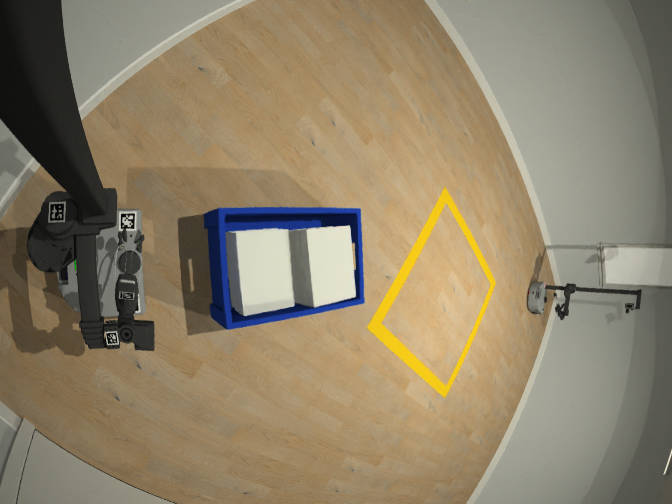

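execute_actions:
  actions:
    - {"r1":{"base":{"rotate_rad":0.2},"joints":{"lift_m":0.33}}}
  cameras: []

execute_actions:
  actions:
    - {"r1":{"base":{"translate_m":0.2}}}
  cameras: []

execute_actions:
  actions:
    - {"r1":{"base":{"rotate_rad":-0.3}}}
  cameras: []

execute_actions:
  actions:
    - {"r1":{"base":{"translate_m":0.7}}}
  cameras: ["r1_nav_camera","r1_head_camera"]

Scene clock: 198.90 s.
r1.base_odometry: x=-2.062 y=+2.821 heading=-0.590 (m, m, rad; r1's odometry frame)
r1.turned_by_wheels: +0.200 (rad since the last result)
r1.turned_by_imu: +0.199 (rad since the last result)
r1.base_tilt: forward=-1.2 right=+1.1 (deg)
r1.lidar_m: 0.32 0.33 0.86 0.58 0.54 0.54 0.69 0.85 0.87 1.10 0.37 0.34
r1.head_depth_mm: 2823 2246 1890 1583 1193 1101 1065 / 2873 2270 1870 1327 1203 1092 1086 / 2916 2290 1900 1392 1213 1107 1109 / 2995 2329 1931 1614 1373 1193 1117 / 2925 2362 1948 1645 1424 1256 1122 / 2759 2407 1954 1650 1433 1267 1131 / 2655 2403 1980 1670 1443 1274 1145
r1.base_status: done
r1.joint_positions: lift_m=+0.330 arm_m=+0.001 wrist_yaw_rad=+3.000 wrist_pitch_rad=-0.416 wrist_roll_rad=-0.005 gripper_m=+0.030 head_pan_rad=-0.005 head_tilt_rad=-0.902
r1.joint_status: all done
r1.motor_effort: left_wheel=-3(10) right_wheel=+3(13) lift_m=+39(41) arm_m=-3(2) wrist_yaw_rad=+0(0) wrist_pitch_rad=+7(7) wrist_roll_rad=+3(3) gripper_m=+0(1) head_pan_rad=+2(3) head_tilt_rad=+1(1) (%)
r1.hand_pose: x=+0.0105 y=+0.0761 z=+0.3428 quat_wxyz=(+0.195, +0.699, +0.098, +0.682) (m; r1's base frame)
r1.wrist_depth_mm: 408 - 578 698 937 - - / 422 - 609 749 - - - / 441 486 653 828 - - - / 460 519 710 833 905 905 888 / 494 560 722 755 707 709 688 / 501 559 - 592 612 586 582 / 497 513 - 523 479 491 491
r2.base_odometry: x=+0.000 y=+0.000 heading=+0.000 (m, m, rad; r2's odometry frame)
r2.turned_by_wheels: +0.000 (rad since the last result)
r2.turned_by_imu: -0.001 (rad since the last result)
r2.base_tilt: forward=-0.3 right=+0.7 (deg)
r2.lidar_m: 0.95 0.89 0.80 0.80 0.95 1.77 2.97 2.96 2.97 1.73 1.06 0.94
r2.head_depth_mm: 3497 3751 3252 2343 1830 1502 1284 / 3754 - 3272 2343 1830 1502 1272 / 3972 - 3157 2352 1831 1502 1275 / - - 3215 2350 1828 1502 1278 / 3930 - 3231 2347 1829 1509 1272 / 3513 3726 3227 2319 1830 1498 1279 / 3228 3479 3224 2326 1821 1496 1278
r2.base_status: not commanded
r2.joint_positions: lift_m=+0.281 arm_m=-0.003 wrist_yaw_rad=+2.954 wrist_pitch_rad=-0.443 wrist_roll_rad=+0.000 gripper_m=+0.037 head_pan_rad=-2.893 head_tilt_rad=-0.593
r2.joint_status: not commanded
r2.motor_effort: left_wheel=+0(0) right_wheel=-1(1) lift_m=+10(10) arm_m=+0(0) wrist_yaw_rad=-1(1) wrist_pitch_rad=+4(4) wrist_roll_rad=+0(0) gripper_m=+0(0) head_pan_rad=-4(4) head_tilt_rad=-2(2) (%)
r2.hand_pose: x=+0.0201 y=+0.0750 z=+0.2877 quat_wxyz=(+0.220, +0.701, +0.090, +0.672) (m; r2's base frame)
r2.wrist_depth_mm: 879 799 772 769 734 712 697 / 903 - 853 805 817 779 714 / 795 - 856 848 844 840 797 / 649 - 690 693 727 742 791 / 535 - 579 581 584 616 630 / 466 479 - 496 509 520 534 / - - - 415 427 445 454
pictures: none
No camera images: the call's "cameras" was empty. Leave "cameras" out to get every camera's image.

Scene clock: 202.13 s.
r1.base_odometry: x=-1.895 y=+2.710 heading=-0.590 (m, m, rad; r1's odometry frame)
r1.turned_by_wheels: +0.000 (rad since the last result)
r1.turned_by_imu: +0.000 (rad since the last result)
r1.base_tilt: forward=-1.2 right=+0.9 (deg)
r1.lidar_m: - 0.15 1.06 0.71 0.66 0.67 0.84 1.02 1.03 0.26 0.18 0.44
r1.head_depth_mm: 2787 2253 1858 1589 1154 1056 978 / 2859 2304 1890 1589 1168 1064 988 / 2902 2296 1876 1605 1219 1090 998 / 2901 2315 1927 1617 1390 1234 1089 / 2789 2341 1932 1633 1421 1256 1126 / 2619 2393 1943 1660 1432 1273 1137 / 2476 2429 1974 1663 1439 1275 1136
r1.base_status: done
r1.joint_positions: lift_m=+0.330 arm_m=+0.001 wrist_yaw_rad=+3.000 wrist_pitch_rad=-0.416 wrist_roll_rad=-0.005 gripper_m=+0.030 head_pan_rad=-0.005 head_tilt_rad=-0.902
r1.joint_status: not commanded
r1.motor_effort: left_wheel=-3(3) right_wheel=+3(9) lift_m=+39(39) arm_m=-2(2) wrist_yaw_rad=+1(1) wrist_pitch_rad=+7(7) wrist_roll_rad=+3(3) gripper_m=-1(0) head_pan_rad=+4(2) head_tilt_rad=+1(1) (%)
r1.hand_pose: x=+0.0105 y=+0.0761 z=+0.3428 quat_wxyz=(+0.195, +0.699, +0.098, +0.682) (m; r1's base frame)
r1.wrist_depth_mm: 491 - 695 839 - - - / 508 - 736 898 - - - / 536 593 798 972 - - - / 554 622 829 900 905 896 862 / 582 655 730 735 718 702 687 / 586 605 - 580 607 574 582 / 514 506 - 522 482 486 494
r2.base_odometry: x=+0.000 y=+0.000 heading=+0.000 (m, m, rad; r2's odometry frame)
r2.turned_by_wheels: +0.000 (rad since the last result)
r2.turned_by_imu: -0.001 (rad since the last result)
r2.base_tilt: forward=-0.3 right=+0.7 (deg)
r2.lidar_m: 0.95 0.89 0.79 0.80 0.95 1.78 2.96 2.96 2.97 1.73 1.06 0.94
r2.head_depth_mm: 3512 3834 3224 2346 1845 1508 1284 / 3702 - 3242 2340 1839 1510 1278 / 3977 3880 3153 2346 1833 1516 1279 / - - 3213 2342 1820 1507 1273 / 3861 - 3271 2339 1826 1501 1269 / 3481 3786 3172 2341 1825 1505 1272 / 3233 3420 3217 2333 1825 1507 1270
r2.base_status: not commanded
r2.joint_positions: lift_m=+0.281 arm_m=-0.003 wrist_yaw_rad=+2.954 wrist_pitch_rad=-0.443 wrist_roll_rad=+0.000 gripper_m=+0.037 head_pan_rad=-2.893 head_tilt_rad=-0.593
r2.joint_status: not commanded
r2.motor_effort: left_wheel=+0(0) right_wheel=-1(1) lift_m=+10(10) arm_m=+0(0) wrist_yaw_rad=-1(1) wrist_pitch_rad=+4(4) wrist_roll_rad=+0(0) gripper_m=+0(0) head_pan_rad=-5(4) head_tilt_rad=-2(2) (%)
r2.hand_pose: x=+0.0201 y=+0.0750 z=+0.2877 quat_wxyz=(+0.220, +0.701, +0.090, +0.672) (m; r2's base frame)
r2.wrist_depth_mm: 894 797 800 755 747 706 701 / 917 - 888 827 793 782 764 / 784 - 840 860 877 841 807 / 645 - 691 714 729 729 783 / 532 - 575 588 592 603 624 / 462 477 - 499 511 510 519 / - - - 417 427 446 456
pictures: none
No camera images: the call's "cameras" was empty. Leave "cameras" out to get every camera's image.

Scene clock: 203.60 s.
r1.base_odometry: x=-1.895 y=+2.710 heading=-0.890 (m, m, rad; r1's odometry frame)
r1.turned_by_wheels: -0.300 (rad since the last result)
r1.turned_by_imu: -0.300 (rad since the last result)
r1.base_tilt: forward=-1.2 right=+1.0 (deg)
r1.lidar_m: 0.46 - 0.15 0.84 0.67 0.66 0.71 1.02 1.01 1.09 0.21 0.18
r1.head_depth_mm: 2797 2228 1844 1577 1378 1219 996 / 2853 2273 1886 1605 1253 1063 999 / 2913 2295 1895 1607 1173 1083 1007 / 2948 2335 1927 1624 1178 1094 1071 / 3030 2358 1937 1655 1358 1225 1089 / 3052 2367 1936 1651 1440 1264 1133 / 2843 2439 1974 1671 1447 1276 1148
r1.base_status: done
r1.joint_positions: lift_m=+0.330 arm_m=+0.001 wrist_yaw_rad=+3.000 wrist_pitch_rad=-0.416 wrist_roll_rad=-0.005 gripper_m=+0.030 head_pan_rad=-0.005 head_tilt_rad=-0.902
r1.joint_status: not commanded
r1.motor_effort: left_wheel=+3(9) right_wheel=-3(7) lift_m=+39(39) arm_m=-2(2) wrist_yaw_rad=+0(0) wrist_pitch_rad=+7(7) wrist_roll_rad=+3(3) gripper_m=+0(0) head_pan_rad=+3(3) head_tilt_rad=+1(1) (%)
r1.hand_pose: x=+0.0105 y=+0.0761 z=+0.3428 quat_wxyz=(+0.195, +0.699, +0.098, +0.682) (m; r1's base frame)
r1.wrist_depth_mm: 514 - 874 - - - - / 549 - 933 - - - - / 567 620 979 - - - - / 572 672 930 923 916 884 892 / 589 673 719 752 701 706 684 / 587 609 - 588 600 587 320 / 510 511 - 512 467 303 358
r2.base_odometry: x=+0.000 y=+0.000 heading=+0.000 (m, m, rad; r2's odometry frame)
r2.turned_by_wheels: +0.000 (rad since the last result)
r2.turned_by_imu: +0.000 (rad since the last result)
r2.base_tilt: forward=-0.3 right=+0.7 (deg)
r2.lidar_m: 0.95 0.89 0.80 0.80 0.95 1.78 2.97 2.97 2.97 1.73 1.06 0.94
r2.head_depth_mm: 3556 3789 3248 2360 1848 1508 1279 / 3749 - 3197 2339 1825 1500 1279 / 3992 3898 3109 2350 1833 1513 1278 / - - 3247 2332 1815 1508 1277 / 3900 - 3220 2320 1825 1501 1277 / 3461 3724 3225 2311 1820 1496 1282 / 3145 3418 3206 2328 1822 1502 1278
r2.base_status: not commanded
r2.joint_positions: lift_m=+0.281 arm_m=-0.003 wrist_yaw_rad=+2.954 wrist_pitch_rad=-0.443 wrist_roll_rad=+0.000 gripper_m=+0.037 head_pan_rad=-2.893 head_tilt_rad=-0.593
r2.joint_status: not commanded
r2.motor_effort: left_wheel=+0(0) right_wheel=-1(1) lift_m=+10(10) arm_m=+0(0) wrist_yaw_rad=-1(0) wrist_pitch_rad=+4(4) wrist_roll_rad=+0(0) gripper_m=+0(0) head_pan_rad=-4(5) head_tilt_rad=-3(2) (%)
r2.hand_pose: x=+0.0201 y=+0.0750 z=+0.2877 quat_wxyz=(+0.220, +0.701, +0.090, +0.672) (m; r2's base frame)
r2.wrist_depth_mm: 882 791 787 764 739 729 701 / 925 - 849 859 791 764 728 / 805 - 885 858 850 825 782 / 635 - 698 704 706 730 770 / 538 - 579 592 590 617 624 / 459 475 - 507 503 509 523 / - - - 413 428 443 451
pictures: none
No camera images: the call's "cameras" was empty. Leave "cameras" out to get every camera's image.

Scene clock: 211.57 s.
r1.base_odometry: x=-1.455 y=+2.166 heading=-0.891 (m, m, rad; r1's odometry frame)
r1.turned_by_wheels: -0.001 (rad since the last result)
r1.turned_by_imu: -0.059 (rad since the last result)
r1.base_tilt: forward=-1.2 right=+1.0 (deg)
r1.lidar_m: 0.38 - 2.39 1.64 1.24 1.21 1.28 1.45 1.41 0.19 0.15 0.36
r1.head_depth_mm: 2817 2239 1866 1580 1359 1074 953 / 2852 2274 1885 1591 1176 1065 970 / 2809 2303 1914 1621 1186 1070 977 / 2642 2353 1937 1629 1274 1145 1009 / 3035 2394 1943 1647 1417 1252 1121 / 2859 2388 1955 1649 1440 1263 1134 / 2614 2426 1981 1672 1449 1269 1143
r1.base_status: translate_m off_target (by the wheels' count: +0.6998 of +0.7000)
r1.joint_positions: lift_m=+0.330 arm_m=+0.001 wrist_yaw_rad=+3.000 wrist_pitch_rad=-0.416 wrist_roll_rad=-0.005 gripper_m=+0.030 head_pan_rad=-0.005 head_tilt_rad=-0.899
r1.joint_status: not commanded
r1.on_its_own: right_wheel is at rest, and its effort (+71) is outside its rest range (-18 to +18)
r1.motor_effort: left_wheel=+15(75) right_wheel=+71(75) lift_m=+38(39) arm_m=-2(3) wrist_yaw_rad=+0(1) wrist_pitch_rad=+7(7) wrist_roll_rad=+3(3) gripper_m=+0(0) head_pan_rad=+3(3) head_tilt_rad=+0(0) (%)
r1.hand_pose: x=+0.0105 y=+0.0761 z=+0.3428 quat_wxyz=(+0.195, +0.699, +0.098, +0.682) (m; r1's base frame)
r1.wrist_depth_mm: 951 - - - - - - / - - - - - - - / - - - - - - - / 934 946 932 899 911 862 878 / 739 720 726 738 706 704 708 / 612 600 - 584 604 586 578 / 512 501 - 524 268 277 277
r2.base_odometry: x=+0.000 y=+0.000 heading=+0.000 (m, m, rad; r2's odometry frame)
r2.turned_by_wheels: +0.000 (rad since the last result)
r2.turned_by_imu: -0.002 (rad since the last result)
r2.base_tilt: forward=-0.3 right=+0.7 (deg)
r2.lidar_m: 0.94 0.89 0.79 0.80 0.95 1.78 2.38 2.40 2.97 1.73 1.06 0.94
r2.head_depth_mm: 3533 3804 3254 2352 1831 1512 1275 / 3711 - 3234 2320 1817 1510 1280 / 3931 - 2724 2330 1834 1507 1278 / - - 3048 2329 1829 1499 1276 / 3856 - 3192 2315 1815 1493 1276 / 3485 3798 3211 2318 1824 1505 1276 / 3227 3482 3218 2338 1830 1495 1276
r2.base_status: not commanded
r2.joint_positions: lift_m=+0.281 arm_m=-0.003 wrist_yaw_rad=+2.954 wrist_pitch_rad=-0.443 wrist_roll_rad=+0.000 gripper_m=+0.037 head_pan_rad=-2.893 head_tilt_rad=-0.593
r2.joint_status: not commanded
r2.motor_effort: left_wheel=+0(0) right_wheel=-1(1) lift_m=+10(10) arm_m=+0(0) wrist_yaw_rad=-1(1) wrist_pitch_rad=+4(4) wrist_roll_rad=+0(0) gripper_m=-1(0) head_pan_rad=-4(5) head_tilt_rad=-2(2) (%)
r2.hand_pose: x=+0.0201 y=+0.0750 z=+0.2877 quat_wxyz=(+0.220, +0.701, +0.090, +0.672) (m; r2's base frame)
r2.wrist_depth_mm: 896 826 830 773 740 718 691 / 943 - 868 837 829 774 737 / 775 - 850 864 866 818 821 / 653 - 695 697 716 740 772 / 536 - 581 593 593 611 605 / 460 477 - 509 505 516 524 / - - - 415 428 449 444
pictures: r1_head_camera (sideways: a quarter turn clockwise sets it upright), r1_nav_camera (sideways: a quarter turn counterclockwise sets it upright)
Images, in order (width x height): r1_head_camera 896x504, r1_nav_camera 672x504.

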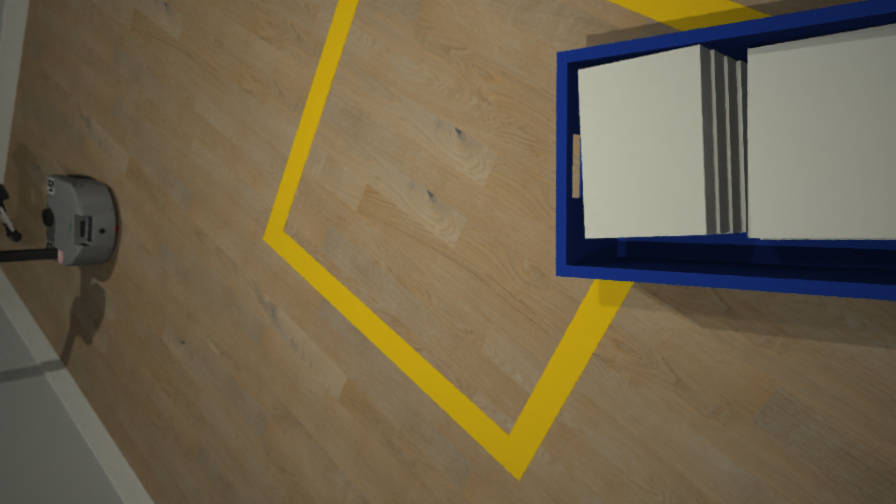

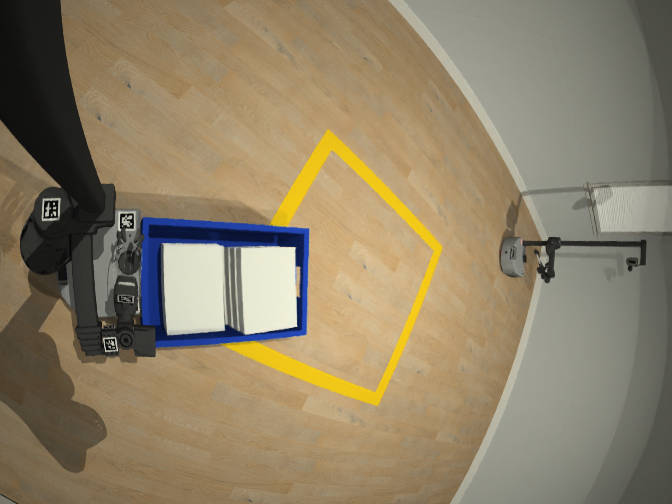

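execute_actions:
  actions:
    - {"r1":{"base":{"translate_m":0.68}}}
  cameras: []

execute_actions:
  actions:
    - {"r1":{"base":{"translate_m":-0.7},"joints":{"lift_m":0.28}}}
  cameras: ["r1_nav_camera","r1_head_camera","r2_head_camera"]

Scene clock: 225.27 s.
r1.base_odometry: x=-1.028 y=+1.637 heading=-0.892 (m, m, rad; r1's odometry frame)
r1.turned_by_wheels: -0.001 (rad since the last result)
r1.turned_by_imu: -0.107 (rad since the last result)
r1.base_tilt: forward=-1.3 right=+1.0 (deg)
r1.lidar_m: 0.38 - 2.02 2.04 1.89 1.79 1.83 1.84 1.76 0.19 0.15 0.36
r1.head_depth_mm: 2608 2289 1855 1579 1349 1083 951 / 2681 2300 1877 1600 1183 1067 970 / 2782 2309 1898 1607 1193 1068 970 / 2782 2225 1931 1630 1269 1150 1009 / 2721 2220 1943 1639 1426 1247 1130 / 2790 2441 1964 1656 1440 1269 1137 / 2490 2471 1978 1663 1452 1282 1140
r1.base_status: translate_m off_target (by the wheels' count: +0.6798 of +0.6800)
r1.joint_positions: lift_m=+0.330 arm_m=+0.001 wrist_yaw_rad=+3.000 wrist_pitch_rad=-0.416 wrist_roll_rad=-0.005 gripper_m=+0.030 head_pan_rad=-0.005 head_tilt_rad=-0.899
r1.joint_status: not commanded
r1.on_its_own: right_wheel is at rest, and its effort (+72) is outside its rest range (-18 to +18)
r1.motor_effort: left_wheel=+15(39) right_wheel=+72(74) lift_m=+38(38) arm_m=-2(2) wrist_yaw_rad=+0(0) wrist_pitch_rad=+7(7) wrist_roll_rad=+3(3) gripper_m=+0(1) head_pan_rad=+3(3) head_tilt_rad=+0(0) (%)
r1.hand_pose: x=+0.0105 y=+0.0761 z=+0.3428 quat_wxyz=(+0.195, +0.699, +0.098, +0.682) (m; r1's base frame)
r1.wrist_depth_mm: - - - - - - - / - - - - - - - / - - - - - - - / 955 921 884 884 890 873 889 / 739 717 708 744 706 695 696 / 600 606 - 595 600 578 575 / 521 504 - 520 268 276 278
r2.base_odometry: x=+0.000 y=+0.000 heading=+0.000 (m, m, rad; r2's odometry frame)
r2.turned_by_wheels: +0.000 (rad since the last result)
r2.turned_by_imu: -0.002 (rad since the last result)
r2.base_tilt: forward=-0.2 right=+0.7 (deg)
r2.lidar_m: 0.94 0.89 0.80 0.80 0.95 1.77 1.70 1.74 2.96 1.73 1.06 0.94
r2.head_depth_mm: 3554 3821 3229 2352 1830 1505 1280 / 3687 3997 3070 2353 1834 1501 1283 / - - 2681 2133 1823 1506 1282 / - - 3229 2124 1838 1496 1276 / 3923 - 3219 2236 1823 1507 1278 / 3511 3782 3235 2326 1813 1504 1281 / 3180 3442 3220 2346 1809 1498 1274
r2.base_status: not commanded
r2.joint_positions: lift_m=+0.281 arm_m=-0.003 wrist_yaw_rad=+2.954 wrist_pitch_rad=-0.443 wrist_roll_rad=+0.000 gripper_m=+0.037 head_pan_rad=-2.893 head_tilt_rad=-0.593
r2.joint_status: not commanded
r2.motor_effort: left_wheel=+0(0) right_wheel=-1(1) lift_m=+10(10) arm_m=+0(0) wrist_yaw_rad=-1(0) wrist_pitch_rad=+4(4) wrist_roll_rad=+0(0) gripper_m=+0(0) head_pan_rad=-4(4) head_tilt_rad=-2(2) (%)
r2.hand_pose: x=+0.0201 y=+0.0750 z=+0.2877 quat_wxyz=(+0.220, +0.701, +0.090, +0.672) (m; r2's base frame)
r2.wrist_depth_mm: 862 808 797 795 728 735 705 / 909 - 850 853 784 759 733 / 808 - 839 844 839 833 816 / 630 - 673 700 720 762 763 / 539 - 571 594 599 612 618 / 460 479 - 507 501 512 520 / - - - 418 429 445 447
pictures: none
No camera images: the call's "cameras" was empty. Leave "cameras" out to get every camera's image.

Scene clock: 229.67 s.
r1.base_odometry: x=-1.468 y=+2.182 heading=-0.891 (m, m, rad; r1's odometry frame)
r1.turned_by_wheels: +0.000 (rad since the last result)
r1.turned_by_imu: -0.002 (rad since the last result)
r1.base_tilt: forward=-1.2 right=+1.0 (deg)
r1.lidar_m: 0.75 2.43 2.31 1.75 1.23 1.16 1.19 1.51 1.43 1.48 1.94 0.76
r1.head_depth_mm: 2835 2283 1850 1571 1378 1218 1097 / 2915 2302 1858 1402 1345 1234 1104 / 2908 2292 1592 1406 1366 1237 1109 / 2855 2341 1828 1459 1373 1250 1117 / 2823 2368 1935 1644 1433 1263 1128 / 3110 2423 1969 1664 1439 1268 1132 / 2882 2440 2002 1676 1446 1281 1144
r1.base_status: done
r1.joint_positions: lift_m=+0.280 arm_m=+0.001 wrist_yaw_rad=+3.000 wrist_pitch_rad=-0.416 wrist_roll_rad=-0.005 gripper_m=+0.030 head_pan_rad=-0.005 head_tilt_rad=-0.899
r1.joint_status: all done
r1.motor_effort: left_wheel=+2(15) right_wheel=-1(61) lift_m=+27(36) arm_m=-2(2) wrist_yaw_rad=+0(0) wrist_pitch_rad=+7(7) wrist_roll_rad=+3(3) gripper_m=+0(0) head_pan_rad=+4(3) head_tilt_rad=-1(0) (%)
r1.hand_pose: x=+0.0105 y=+0.0761 z=+0.2933 quat_wxyz=(+0.195, +0.699, +0.098, +0.682) (m; r1's base frame)
r1.wrist_depth_mm: - - - - - - - / - - - - - - - / - - - - - - - / 855 839 832 834 799 790 786 / 653 651 649 668 637 643 637 / 538 541 - 527 539 513 512 / 460 473 - - 432 443 440
r2.base_odometry: x=+0.000 y=+0.000 heading=+0.000 (m, m, rad; r2's odometry frame)
r2.turned_by_wheels: +0.000 (rad since the last result)
r2.turned_by_imu: -0.001 (rad since the last result)
r2.base_tilt: forward=-0.3 right=+0.7 (deg)
r2.lidar_m: 0.95 0.89 0.79 0.80 0.95 1.78 1.71 1.74 2.97 1.73 1.06 0.94
r2.head_depth_mm: 3513 3828 3248 2360 1832 1501 1277 / 3704 3991 3176 2333 1838 1506 1278 / 3989 - 3164 2146 1835 1504 1280 / - - 3245 2124 1833 1502 1280 / 3882 - 3240 2237 1850 1497 1272 / 3496 3809 3235 2322 1823 1502 1275 / 3188 3454 3207 2306 1820 1507 1271
r2.base_status: not commanded
r2.joint_positions: lift_m=+0.281 arm_m=-0.003 wrist_yaw_rad=+2.954 wrist_pitch_rad=-0.443 wrist_roll_rad=+0.000 gripper_m=+0.037 head_pan_rad=-2.893 head_tilt_rad=-0.593
r2.joint_status: not commanded
r2.motor_effort: left_wheel=+0(0) right_wheel=-1(1) lift_m=+10(10) arm_m=+0(0) wrist_yaw_rad=-1(1) wrist_pitch_rad=+4(4) wrist_roll_rad=+0(0) gripper_m=-1(1) head_pan_rad=-4(5) head_tilt_rad=-2(2) (%)
r2.hand_pose: x=+0.0201 y=+0.0750 z=+0.2877 quat_wxyz=(+0.220, +0.701, +0.090, +0.672) (m; r2's base frame)
r2.wrist_depth_mm: 862 814 782 758 731 705 690 / 922 - 863 832 790 765 753 / 801 - 870 884 849 839 800 / 638 - 660 697 732 744 776 / 530 - 586 595 598 602 628 / 458 473 - 504 505 511 521 / - - - 413 421 440 445
pictures: r1_head_camera (sideways: a quarter turn clockwise sets it upright), r1_nav_camera (sideways: a quarter turn counterclockwise sets it upright), r2_head_camera (sideways: a quarter turn clockwise sets it upright)
Images, in order (width x height): r1_head_camera 896x504, r1_nav_camera 672x504, r2_head_camera 896x504.

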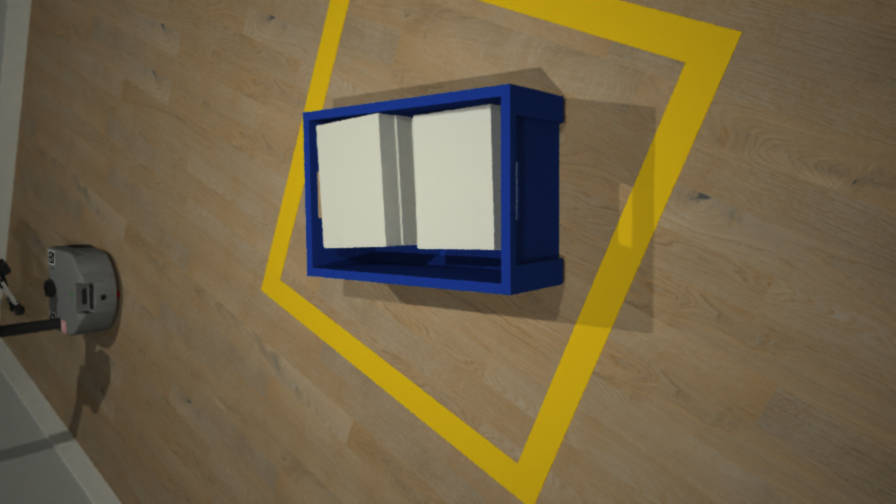

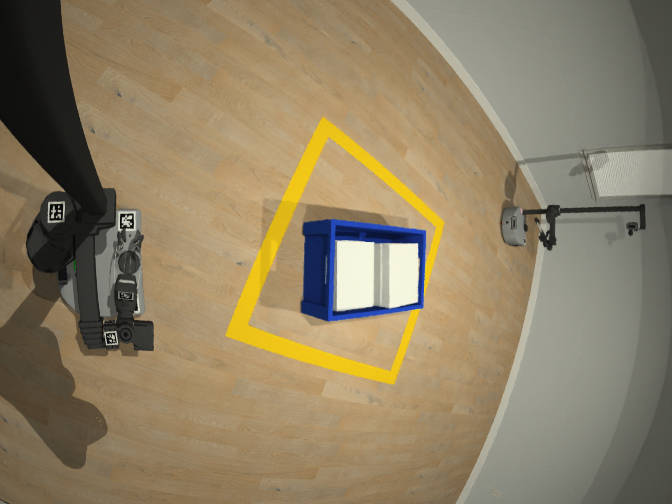

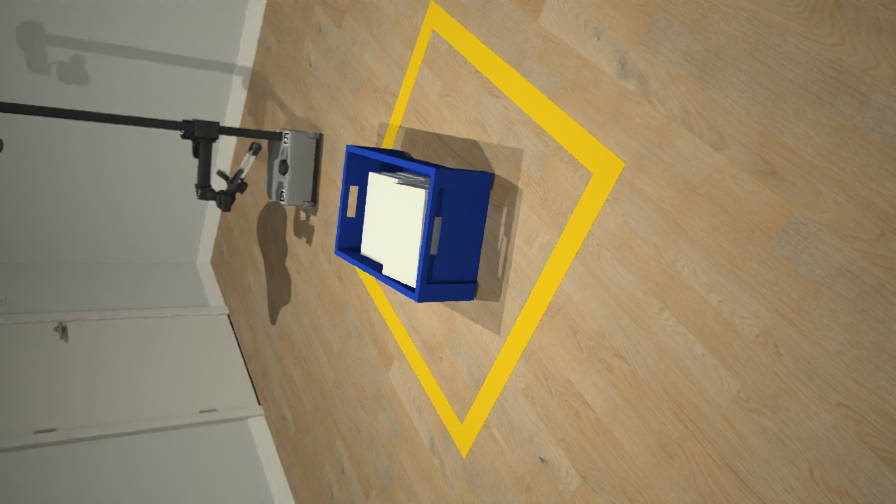

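finished_scene:
  scene: 1

The scene is finished: the task was done.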